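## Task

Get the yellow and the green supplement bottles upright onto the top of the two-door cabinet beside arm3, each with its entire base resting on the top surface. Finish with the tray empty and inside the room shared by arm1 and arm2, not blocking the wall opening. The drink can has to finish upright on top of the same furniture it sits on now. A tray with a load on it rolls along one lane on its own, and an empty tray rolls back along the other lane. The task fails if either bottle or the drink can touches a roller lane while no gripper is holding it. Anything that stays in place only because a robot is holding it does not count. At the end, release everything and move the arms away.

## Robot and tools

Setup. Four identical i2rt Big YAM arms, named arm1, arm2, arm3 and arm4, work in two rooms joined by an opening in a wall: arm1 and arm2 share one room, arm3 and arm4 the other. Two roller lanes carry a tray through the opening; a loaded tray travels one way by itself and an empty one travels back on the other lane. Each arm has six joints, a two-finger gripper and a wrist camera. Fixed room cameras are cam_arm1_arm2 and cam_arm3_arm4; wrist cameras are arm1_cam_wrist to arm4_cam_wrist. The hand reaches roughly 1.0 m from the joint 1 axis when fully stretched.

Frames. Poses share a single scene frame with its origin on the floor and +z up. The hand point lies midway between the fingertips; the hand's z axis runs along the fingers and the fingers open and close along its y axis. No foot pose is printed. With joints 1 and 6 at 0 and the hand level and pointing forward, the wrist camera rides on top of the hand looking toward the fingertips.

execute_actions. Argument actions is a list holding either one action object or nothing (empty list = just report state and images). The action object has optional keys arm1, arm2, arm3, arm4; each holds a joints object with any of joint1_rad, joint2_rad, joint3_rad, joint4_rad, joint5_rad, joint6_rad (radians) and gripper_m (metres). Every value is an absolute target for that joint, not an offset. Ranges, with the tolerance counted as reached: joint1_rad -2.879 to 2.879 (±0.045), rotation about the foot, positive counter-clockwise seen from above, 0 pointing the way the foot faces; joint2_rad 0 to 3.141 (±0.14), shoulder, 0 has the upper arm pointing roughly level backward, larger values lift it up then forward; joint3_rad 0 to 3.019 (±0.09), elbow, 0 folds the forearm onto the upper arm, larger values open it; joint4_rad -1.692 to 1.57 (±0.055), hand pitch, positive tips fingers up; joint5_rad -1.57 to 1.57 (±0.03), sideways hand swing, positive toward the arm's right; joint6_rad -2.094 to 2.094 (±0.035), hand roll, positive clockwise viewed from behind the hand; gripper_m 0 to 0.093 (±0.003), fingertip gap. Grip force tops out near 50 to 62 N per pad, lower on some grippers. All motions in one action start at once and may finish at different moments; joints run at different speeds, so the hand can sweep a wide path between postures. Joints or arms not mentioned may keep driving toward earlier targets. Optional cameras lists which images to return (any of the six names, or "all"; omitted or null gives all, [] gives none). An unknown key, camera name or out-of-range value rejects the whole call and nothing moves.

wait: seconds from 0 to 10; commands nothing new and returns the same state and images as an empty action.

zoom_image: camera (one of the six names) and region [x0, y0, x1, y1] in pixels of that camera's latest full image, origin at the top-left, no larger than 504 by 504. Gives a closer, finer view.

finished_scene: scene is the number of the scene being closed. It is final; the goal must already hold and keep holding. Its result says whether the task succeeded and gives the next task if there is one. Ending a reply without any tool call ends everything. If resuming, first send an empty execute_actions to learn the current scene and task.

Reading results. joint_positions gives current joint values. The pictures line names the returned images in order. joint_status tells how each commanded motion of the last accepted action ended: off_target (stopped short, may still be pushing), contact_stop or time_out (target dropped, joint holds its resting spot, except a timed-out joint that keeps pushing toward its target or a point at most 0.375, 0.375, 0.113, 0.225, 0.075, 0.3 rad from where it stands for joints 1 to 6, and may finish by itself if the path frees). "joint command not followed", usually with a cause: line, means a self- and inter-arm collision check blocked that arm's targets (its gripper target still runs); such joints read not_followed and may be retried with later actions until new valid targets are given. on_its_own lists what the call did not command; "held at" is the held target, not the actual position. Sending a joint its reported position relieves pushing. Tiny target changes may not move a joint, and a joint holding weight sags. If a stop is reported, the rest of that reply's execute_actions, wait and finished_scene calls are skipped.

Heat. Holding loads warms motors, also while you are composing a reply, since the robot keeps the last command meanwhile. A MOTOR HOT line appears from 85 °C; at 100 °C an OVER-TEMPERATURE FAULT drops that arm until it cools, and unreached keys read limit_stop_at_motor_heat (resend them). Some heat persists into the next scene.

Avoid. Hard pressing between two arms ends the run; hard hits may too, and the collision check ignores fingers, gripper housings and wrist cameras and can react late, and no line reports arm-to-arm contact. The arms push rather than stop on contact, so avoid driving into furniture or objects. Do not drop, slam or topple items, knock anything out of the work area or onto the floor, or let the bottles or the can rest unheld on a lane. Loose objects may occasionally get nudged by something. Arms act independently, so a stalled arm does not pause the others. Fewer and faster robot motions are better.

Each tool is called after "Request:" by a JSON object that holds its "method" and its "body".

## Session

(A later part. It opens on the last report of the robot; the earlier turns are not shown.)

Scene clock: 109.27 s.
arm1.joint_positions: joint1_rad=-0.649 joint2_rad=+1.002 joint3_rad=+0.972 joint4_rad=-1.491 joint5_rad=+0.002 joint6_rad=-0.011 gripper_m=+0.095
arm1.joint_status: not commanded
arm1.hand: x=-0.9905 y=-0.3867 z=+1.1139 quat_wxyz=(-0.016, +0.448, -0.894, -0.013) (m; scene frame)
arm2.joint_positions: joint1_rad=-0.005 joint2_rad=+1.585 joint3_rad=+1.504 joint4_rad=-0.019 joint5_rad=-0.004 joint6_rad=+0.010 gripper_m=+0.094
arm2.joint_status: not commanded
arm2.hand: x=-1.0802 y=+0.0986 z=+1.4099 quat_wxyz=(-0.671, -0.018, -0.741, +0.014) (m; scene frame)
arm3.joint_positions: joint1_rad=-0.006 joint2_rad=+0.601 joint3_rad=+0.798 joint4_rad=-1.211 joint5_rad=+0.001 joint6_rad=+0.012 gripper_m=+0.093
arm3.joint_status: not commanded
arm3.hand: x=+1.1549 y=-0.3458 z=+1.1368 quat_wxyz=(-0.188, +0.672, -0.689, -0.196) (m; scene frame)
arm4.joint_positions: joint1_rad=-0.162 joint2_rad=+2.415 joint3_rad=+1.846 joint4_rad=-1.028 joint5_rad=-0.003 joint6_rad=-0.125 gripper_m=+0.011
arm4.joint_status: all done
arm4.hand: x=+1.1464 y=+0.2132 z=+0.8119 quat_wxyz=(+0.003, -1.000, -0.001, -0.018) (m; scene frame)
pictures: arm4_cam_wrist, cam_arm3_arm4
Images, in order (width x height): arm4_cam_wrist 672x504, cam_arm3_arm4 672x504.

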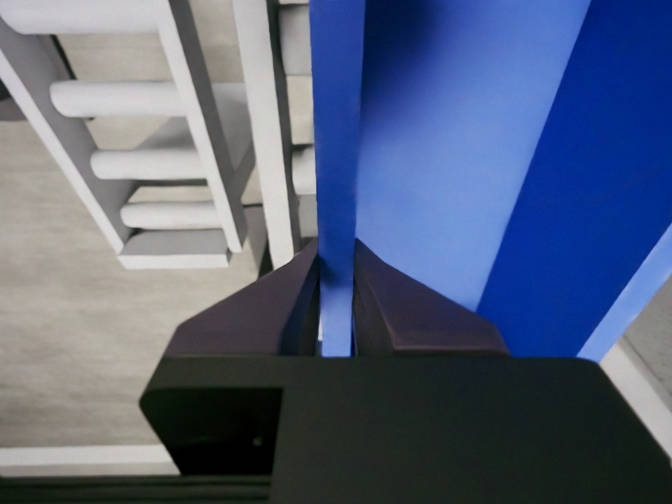

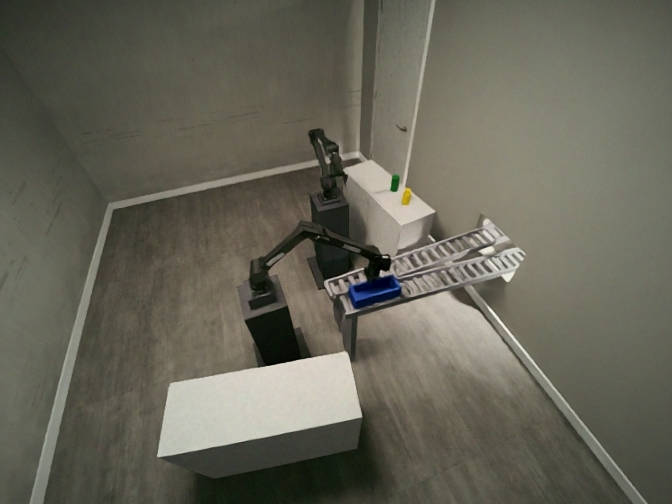

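Request:
{"method": "execute_actions", "body": {"actions": [{"arm4":{"joints":{"joint2_rad":2.33,"joint1_rad":-0.13,"joint6_rad":-0.115}}}], "cameras": ["arm4_cam_wrist","cam_arm3_arm4"]}}

Scene clock: 111.03 s.
arm1.joint_positions: joint1_rad=-0.649 joint2_rad=+1.002 joint3_rad=+0.972 joint4_rad=-1.491 joint5_rad=+0.002 joint6_rad=-0.011 gripper_m=+0.095
arm1.joint_status: not commanded
arm1.hand: x=-0.9905 y=-0.3867 z=+1.1139 quat_wxyz=(-0.016, +0.448, -0.894, -0.013) (m; scene frame)
arm2.joint_positions: joint1_rad=-0.005 joint2_rad=+1.585 joint3_rad=+1.504 joint4_rad=-0.019 joint5_rad=-0.004 joint6_rad=+0.010 gripper_m=+0.094
arm2.joint_status: not commanded
arm2.hand: x=-1.0802 y=+0.0986 z=+1.4099 quat_wxyz=(-0.671, -0.018, -0.741, +0.014) (m; scene frame)
arm3.joint_positions: joint1_rad=-0.006 joint2_rad=+0.601 joint3_rad=+0.798 joint4_rad=-1.211 joint5_rad=+0.001 joint6_rad=+0.012 gripper_m=+0.093
arm3.joint_status: not commanded
arm3.hand: x=+1.1549 y=-0.3458 z=+1.1368 quat_wxyz=(-0.188, +0.672, -0.689, -0.196) (m; scene frame)
arm4.joint_positions: joint1_rad=-0.130 joint2_rad=+2.387 joint3_rad=+1.846 joint4_rad=-1.028 joint5_rad=-0.003 joint6_rad=-0.125 gripper_m=+0.011
arm4.joint_status: all done
arm4.hand: x=+1.1371 y=+0.1927 z=+0.8298 quat_wxyz=(+0.004, -1.000, -0.017, -0.004) (m; scene frame)
pictures: arm4_cam_wrist, cam_arm3_arm4
Images, in order (width x height): arm4_cam_wrist 672x504, cam_arm3_arm4 672x504.

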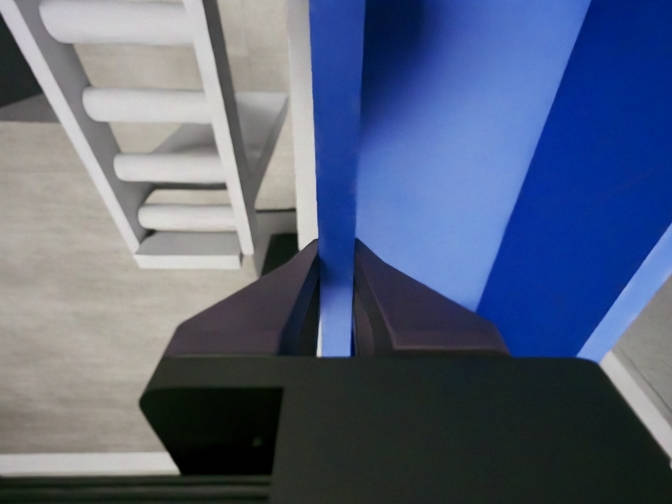

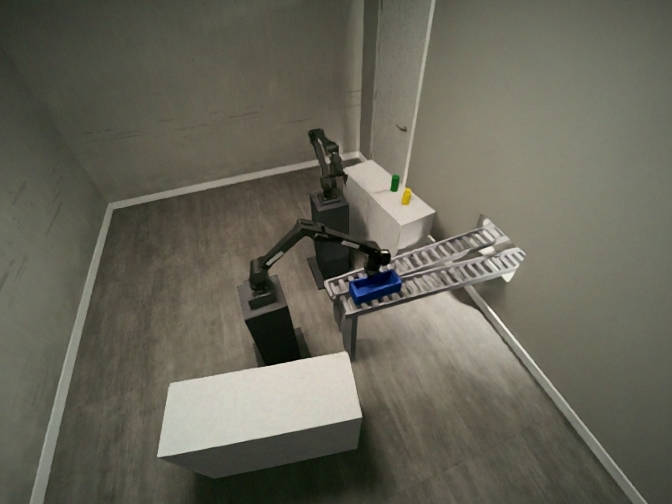

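Request:
{"method": "execute_actions", "body": {"actions": [{"arm4":{"joints":{"joint1_rad":-0.145,"joint6_rad":-0.095}}}], "cameras": []}}

Request:
{"method": "execute_actions", "body": {"actions": [{"arm4":{"joints":{"joint2_rad":2.45,"joint4_rad":-0.98}}}], "cameras": ["arm4_cam_wrist","cam_arm3_arm4"]}}

Request:
{"method": "zoom_image", "body": {"camera": "cam_arm3_arm4", "region": [310,220,450,340]}}

Scene clock: 112.27 s.
arm1.joint_positions: joint1_rad=-0.649 joint2_rad=+1.002 joint3_rad=+0.972 joint4_rad=-1.491 joint5_rad=+0.002 joint6_rad=-0.011 gripper_m=+0.095
arm1.joint_status: not commanded
arm1.hand: x=-0.9905 y=-0.3867 z=+1.1139 quat_wxyz=(-0.016, +0.448, -0.894, -0.013) (m; scene frame)
arm2.joint_positions: joint1_rad=-0.005 joint2_rad=+1.585 joint3_rad=+1.504 joint4_rad=-0.019 joint5_rad=-0.004 joint6_rad=+0.010 gripper_m=+0.094
arm2.joint_status: not commanded
arm2.hand: x=-1.0802 y=+0.0986 z=+1.4099 quat_wxyz=(-0.671, -0.018, -0.741, +0.014) (m; scene frame)
arm3.joint_positions: joint1_rad=-0.006 joint2_rad=+0.601 joint3_rad=+0.798 joint4_rad=-1.211 joint5_rad=+0.001 joint6_rad=+0.012 gripper_m=+0.093
arm3.joint_status: not commanded
arm3.hand: x=+1.1549 y=-0.3458 z=+1.1368 quat_wxyz=(-0.188, +0.672, -0.689, -0.196) (m; scene frame)
arm4.joint_positions: joint1_rad=-0.136 joint2_rad=+2.387 joint3_rad=+1.846 joint4_rad=-1.028 joint5_rad=-0.003 joint6_rad=-0.106 gripper_m=+0.011
arm4.joint_status: all done
arm4.hand: x=+1.1375 y=+0.1968 z=+0.8299 quat_wxyz=(+0.004, -1.000, -0.004, -0.004) (m; scene frame)
pictures: none
No camera images: the call's "cameras" was empty. Leave "cameras" out to get every camera's image.

Scene clock: 113.33 s.
arm1.joint_positions: joint1_rad=-0.649 joint2_rad=+1.002 joint3_rad=+0.972 joint4_rad=-1.491 joint5_rad=+0.002 joint6_rad=-0.011 gripper_m=+0.095
arm1.joint_status: not commanded
arm1.hand: x=-0.9905 y=-0.3867 z=+1.1139 quat_wxyz=(-0.016, +0.448, -0.894, -0.013) (m; scene frame)
arm2.joint_positions: joint1_rad=-0.005 joint2_rad=+1.585 joint3_rad=+1.504 joint4_rad=-0.019 joint5_rad=-0.004 joint6_rad=+0.010 gripper_m=+0.094
arm2.joint_status: not commanded
arm2.hand: x=-1.0802 y=+0.0986 z=+1.4099 quat_wxyz=(-0.671, -0.018, -0.741, +0.014) (m; scene frame)
arm3.joint_positions: joint1_rad=-0.006 joint2_rad=+0.601 joint3_rad=+0.798 joint4_rad=-1.211 joint5_rad=+0.001 joint6_rad=+0.012 gripper_m=+0.093
arm3.joint_status: not commanded
arm3.hand: x=+1.1549 y=-0.3458 z=+1.1368 quat_wxyz=(-0.188, +0.672, -0.689, -0.196) (m; scene frame)
arm4.joint_positions: joint1_rad=-0.136 joint2_rad=+2.463 joint3_rad=+1.849 joint4_rad=-0.989 joint5_rad=-0.003 joint6_rad=-0.104 gripper_m=+0.011
arm4.joint_status: all done
arm4.hand: x=+1.1467 y=+0.1965 z=+0.7815 quat_wxyz=(+0.003, -1.000, -0.003, -0.021) (m; scene frame)
pictures: arm4_cam_wrist, cam_arm3_arm4
Images, in order (width x height): arm4_cam_wrist 672x504, cam_arm3_arm4 672x504.

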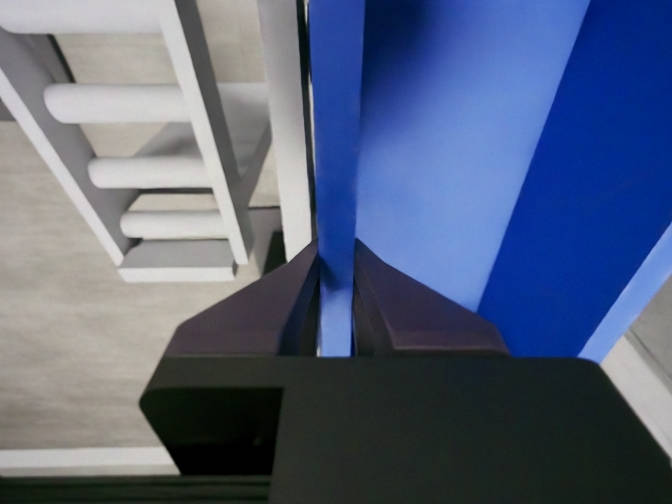

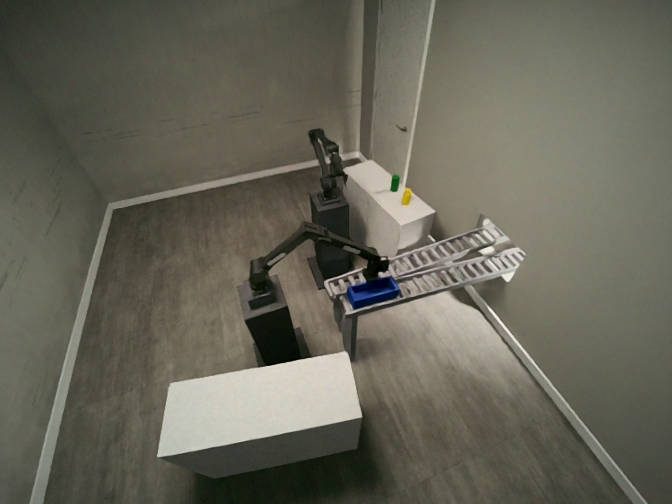

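Region (310, 220, 450, 340) of cam_arm3_arm4's 672x504 image, scaled by 3.600, with more detail than that image has; it fills the top 432 rows of this view, and the rest is white.

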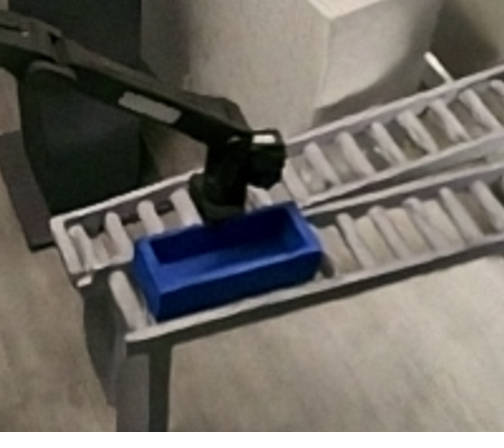

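Request:
{"method": "execute_actions", "body": {"actions": [{"arm4":{"joints":{"gripper_m":0.035}}}], "cameras": ["arm4_cam_wrist","cam_arm3_arm4"]}}

Request:
{"method": "execute_actions", "body": {"actions": [{"arm4":{"joints":{"joint2_rad":2.2,"joint4_rad":-1.2}}}], "cameras": ["arm4_cam_wrist","cam_arm3_arm4","cam_arm1_arm2"]}}

Scene clock: 114.33 s.
arm1.joint_positions: joint1_rad=-0.649 joint2_rad=+1.002 joint3_rad=+0.972 joint4_rad=-1.491 joint5_rad=+0.002 joint6_rad=-0.011 gripper_m=+0.095
arm1.joint_status: not commanded
arm1.hand: x=-0.9905 y=-0.3867 z=+1.1139 quat_wxyz=(-0.016, +0.448, -0.894, -0.013) (m; scene frame)
arm2.joint_positions: joint1_rad=-0.005 joint2_rad=+1.585 joint3_rad=+1.504 joint4_rad=-0.019 joint5_rad=-0.004 joint6_rad=+0.010 gripper_m=+0.094
arm2.joint_status: not commanded
arm2.hand: x=-1.0802 y=+0.0986 z=+1.4099 quat_wxyz=(-0.671, -0.018, -0.741, +0.014) (m; scene frame)
arm3.joint_positions: joint1_rad=-0.006 joint2_rad=+0.601 joint3_rad=+0.798 joint4_rad=-1.211 joint5_rad=+0.001 joint6_rad=+0.012 gripper_m=+0.093
arm3.joint_status: not commanded
arm3.hand: x=+1.1549 y=-0.3458 z=+1.1368 quat_wxyz=(-0.188, +0.672, -0.689, -0.196) (m; scene frame)
arm4.joint_positions: joint1_rad=-0.136 joint2_rad=+2.463 joint3_rad=+1.849 joint4_rad=-0.989 joint5_rad=-0.003 joint6_rad=-0.104 gripper_m=+0.035
arm4.joint_status: all done
arm4.hand: x=+1.1467 y=+0.1965 z=+0.7815 quat_wxyz=(+0.003, -1.000, -0.003, -0.021) (m; scene frame)
pictures: arm4_cam_wrist, cam_arm3_arm4
Images, in order (width x height): arm4_cam_wrist 672x504, cam_arm3_arm4 672x504.

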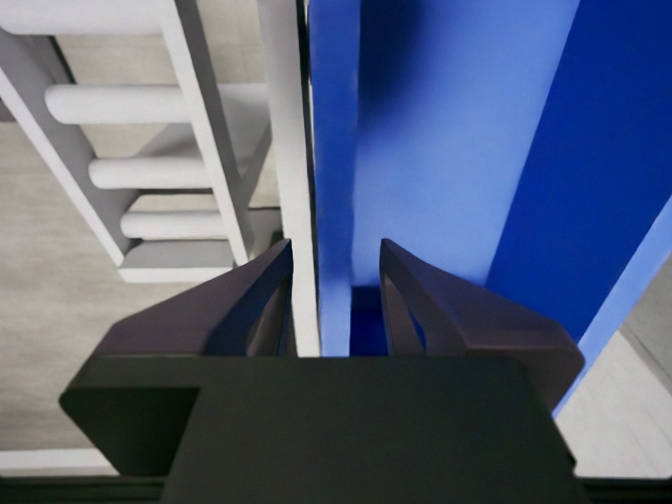

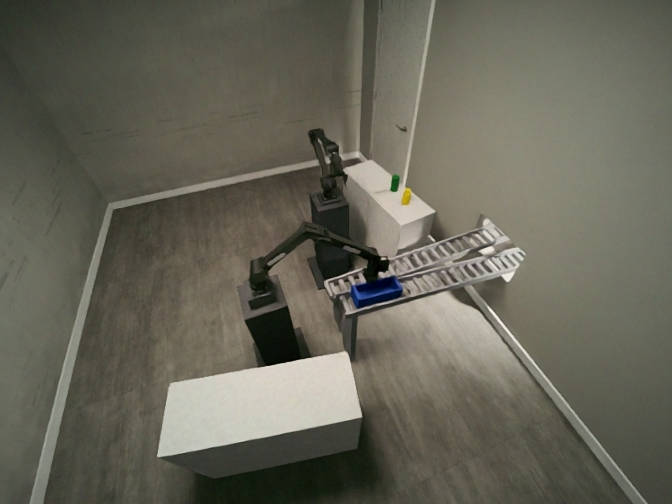

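Scene clock: 115.53 s.
arm1.joint_positions: joint1_rad=-0.649 joint2_rad=+1.002 joint3_rad=+0.972 joint4_rad=-1.491 joint5_rad=+0.002 joint6_rad=-0.011 gripper_m=+0.095
arm1.joint_status: not commanded
arm1.hand: x=-0.9905 y=-0.3867 z=+1.1139 quat_wxyz=(-0.016, +0.448, -0.894, -0.013) (m; scene frame)
arm2.joint_positions: joint1_rad=-0.005 joint2_rad=+1.585 joint3_rad=+1.504 joint4_rad=-0.019 joint5_rad=-0.004 joint6_rad=+0.010 gripper_m=+0.094
arm2.joint_status: not commanded
arm2.hand: x=-1.0802 y=+0.0986 z=+1.4099 quat_wxyz=(-0.671, -0.018, -0.741, +0.014) (m; scene frame)
arm3.joint_positions: joint1_rad=-0.006 joint2_rad=+0.601 joint3_rad=+0.798 joint4_rad=-1.211 joint5_rad=+0.001 joint6_rad=+0.012 gripper_m=+0.093
arm3.joint_status: not commanded
arm3.hand: x=+1.1549 y=-0.3458 z=+1.1368 quat_wxyz=(-0.188, +0.672, -0.689, -0.196) (m; scene frame)
arm4.joint_positions: joint1_rad=-0.136 joint2_rad=+2.186 joint3_rad=+1.877 joint4_rad=-1.188 joint5_rad=-0.003 joint6_rad=-0.104 gripper_m=+0.035
arm4.joint_status: all done
arm4.hand: x=+1.1303 y=+0.1957 z=+0.9713 quat_wxyz=(+0.008, -0.999, -0.003, +0.032) (m; scene frame)
pictures: arm4_cam_wrist, cam_arm1_arm2, cam_arm3_arm4
Images, in order (width x height): arm4_cam_wrist 672x504, cam_arm1_arm2 672x504, cam_arm3_arm4 672x504.

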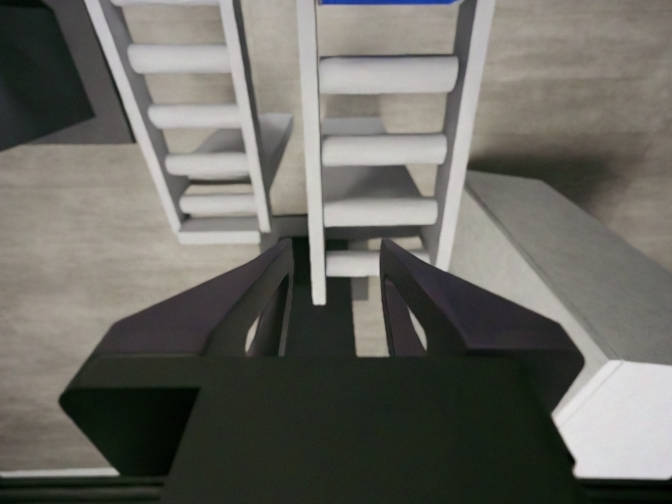

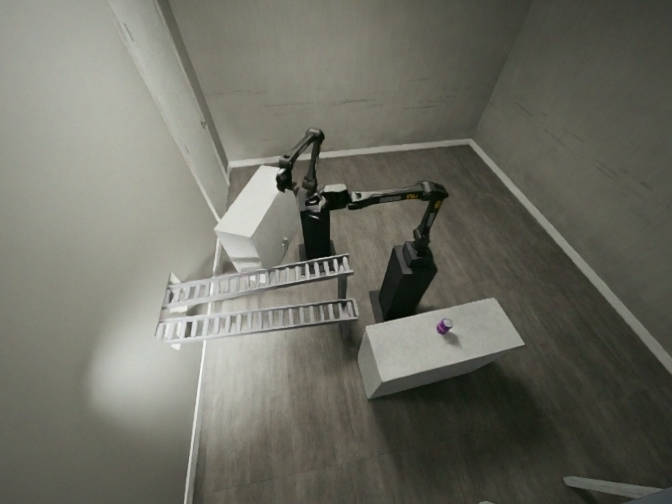

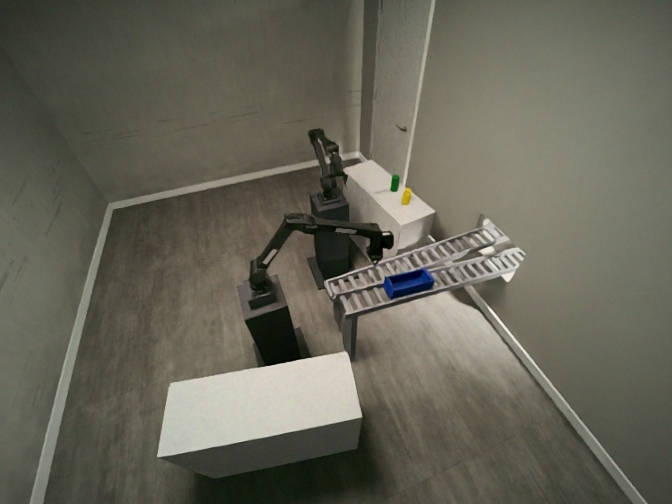

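Request:
{"method": "execute_actions", "body": {"actions": [{"arm4":{"joints":{"joint2_rad":0.8,"joint3_rad":1.0,"joint4_rad":-1.0}},"arm2":{"joints":{"joint2_rad":0.8,"joint3_rad":1.0}}}], "cameras": ["cam_arm3_arm4","cam_arm1_arm2"]}}

Scene clock: 117.77 s.
arm1.joint_positions: joint1_rad=-0.649 joint2_rad=+1.002 joint3_rad=+0.972 joint4_rad=-1.491 joint5_rad=+0.002 joint6_rad=-0.011 gripper_m=+0.095
arm1.joint_status: not commanded
arm1.hand: x=-0.9905 y=-0.3867 z=+1.1139 quat_wxyz=(-0.016, +0.448, -0.894, -0.013) (m; scene frame)
arm2.joint_positions: joint1_rad=-0.005 joint2_rad=+0.798 joint3_rad=+0.994 joint4_rad=-0.019 joint5_rad=-0.004 joint6_rad=+0.010 gripper_m=+0.094
arm2.joint_status: all done
arm2.hand: x=-1.3773 y=+0.1136 z=+1.5230 quat_wxyz=(-0.767, -0.015, -0.642, +0.016) (m; scene frame)
arm3.joint_positions: joint1_rad=-0.006 joint2_rad=+0.601 joint3_rad=+0.798 joint4_rad=-1.211 joint5_rad=+0.001 joint6_rad=+0.012 gripper_m=+0.093
arm3.joint_status: not commanded
arm3.hand: x=+1.1549 y=-0.3458 z=+1.1368 quat_wxyz=(-0.188, +0.672, -0.689, -0.196) (m; scene frame)
arm4.joint_positions: joint1_rad=-0.136 joint2_rad=+0.800 joint3_rad=+1.009 joint4_rad=-1.011 joint5_rad=-0.003 joint6_rad=-0.104 gripper_m=+0.035
arm4.joint_status: all done
arm4.hand: x=+1.4519 y=+0.1602 z=+1.2870 quat_wxyz=(+0.042, -0.929, -0.006, +0.368) (m; scene frame)
pictures: cam_arm1_arm2, cam_arm3_arm4
Images, in order (width x height): cam_arm1_arm2 672x504, cam_arm3_arm4 672x504.

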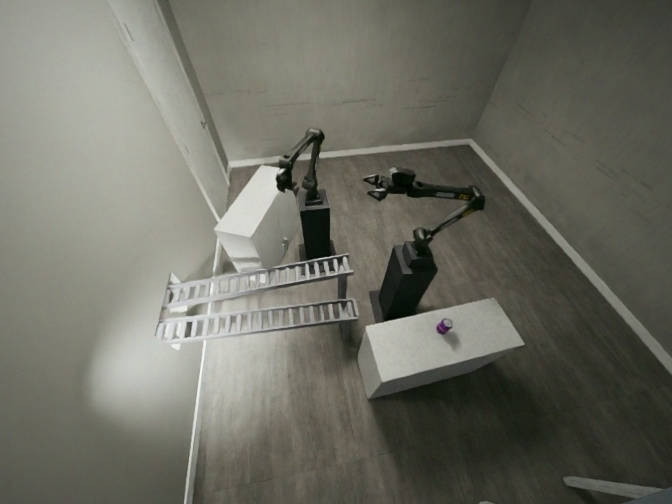

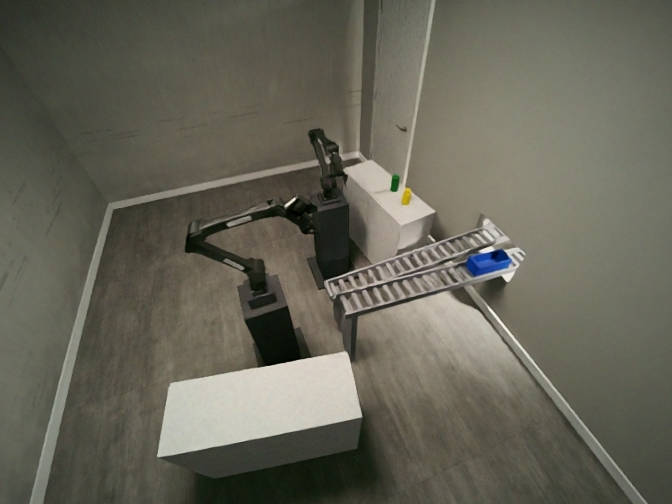

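It will roll on while I write; check the state.

Request:
{"method": "wait", "body": {"seconds": 5}}

Scene clock: 122.90 s.
arm1.joint_positions: joint1_rad=-0.649 joint2_rad=+1.002 joint3_rad=+0.972 joint4_rad=-1.491 joint5_rad=+0.002 joint6_rad=-0.011 gripper_m=+0.095
arm1.joint_status: not commanded
arm1.hand: x=-0.9905 y=-0.3867 z=+1.1139 quat_wxyz=(-0.016, +0.448, -0.894, -0.013) (m; scene frame)
arm2.joint_positions: joint1_rad=-0.005 joint2_rad=+0.798 joint3_rad=+0.994 joint4_rad=-0.019 joint5_rad=-0.004 joint6_rad=+0.010 gripper_m=+0.094
arm2.joint_status: all done
arm2.hand: x=-1.3773 y=+0.1136 z=+1.5230 quat_wxyz=(-0.767, -0.015, -0.642, +0.016) (m; scene frame)
arm3.joint_positions: joint1_rad=-0.006 joint2_rad=+0.601 joint3_rad=+0.798 joint4_rad=-1.211 joint5_rad=+0.001 joint6_rad=+0.012 gripper_m=+0.093
arm3.joint_status: not commanded
arm3.hand: x=+1.1549 y=-0.3458 z=+1.1368 quat_wxyz=(-0.188, +0.672, -0.689, -0.196) (m; scene frame)
arm4.joint_positions: joint1_rad=-0.136 joint2_rad=+0.800 joint3_rad=+1.009 joint4_rad=-1.011 joint5_rad=-0.003 joint6_rad=-0.104 gripper_m=+0.035
arm4.joint_status: all done
arm4.hand: x=+1.4519 y=+0.1602 z=+1.2870 quat_wxyz=(+0.042, -0.929, -0.006, +0.368) (m; scene frame)
wait: 5.00 s; at rest by 0.13 s
pictures: arm1_cam_wrist, arm2_cam_wrist, arm3_cam_wrist, arm4_cam_wrist, cam_arm1_arm2, cam_arm3_arm4
Images, in order (width x height): arm1_cam_wrist 672x504, arm2_cam_wrist 672x504, arm3_cam_wrist 672x504, arm4_cam_wrist 672x504, cam_arm1_arm2 672x504, cam_arm3_arm4 672x504.

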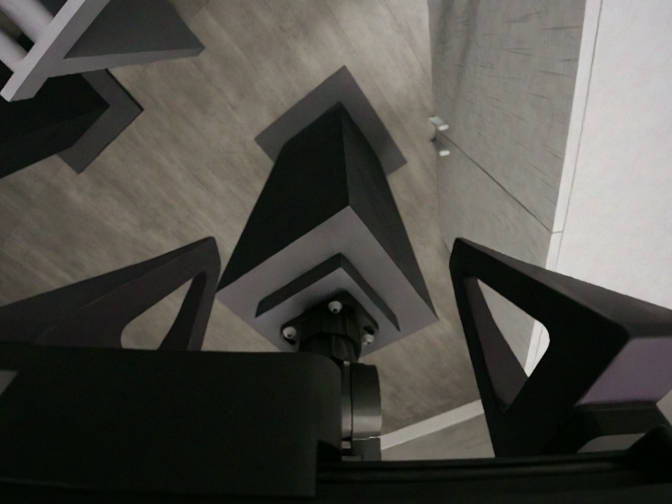

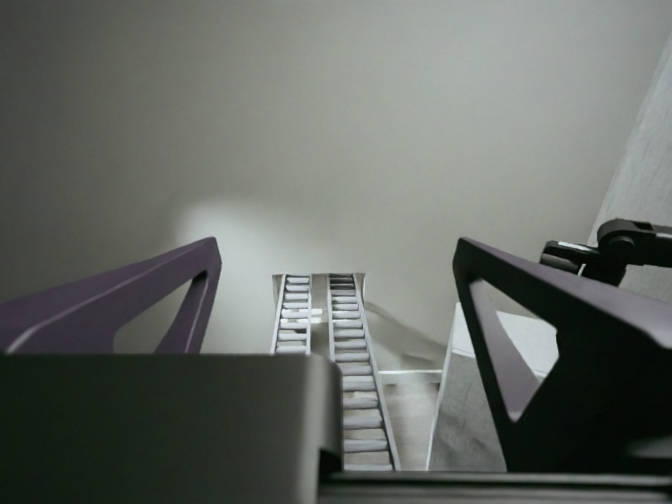

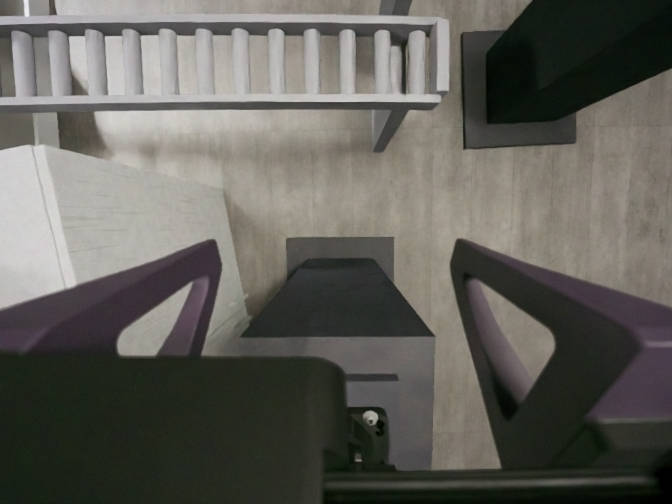

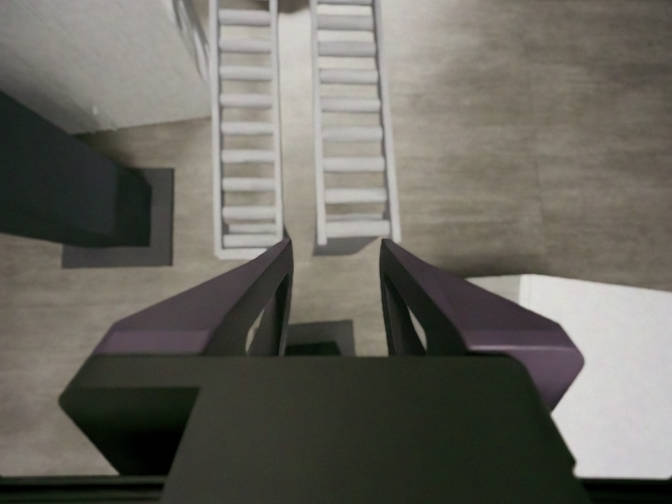

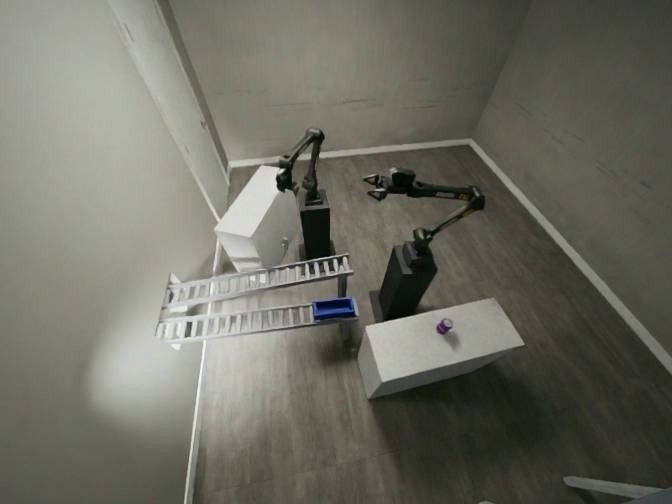

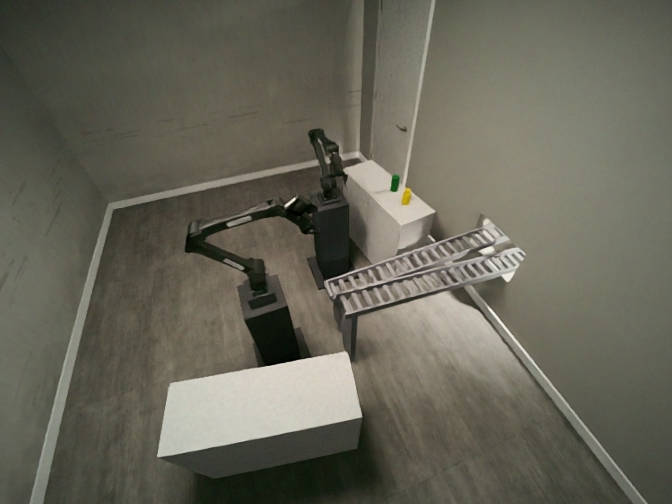

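Request:
{"method": "zoom_image", "body": {"camera": "cam_arm3_arm4", "region": [340,150,450,250]}}

Region (340, 150, 450, 250) of cam_arm3_arm4's 672x504 image, scaled by 4.582, with more detail than that image has; it fills the top 458 rows of this view, and the rest is white.

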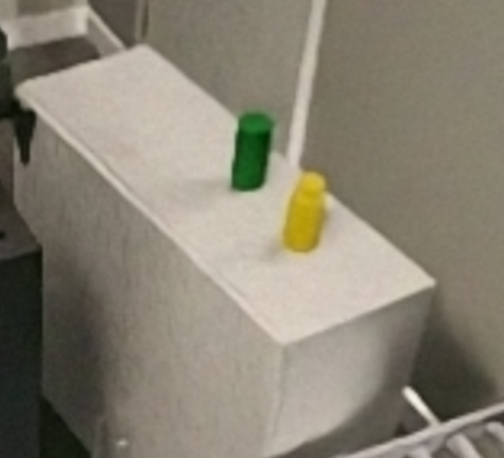

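Request:
{"method": "finished_scene", "body": {"scene": 1}}

The scene is finished: the task was done.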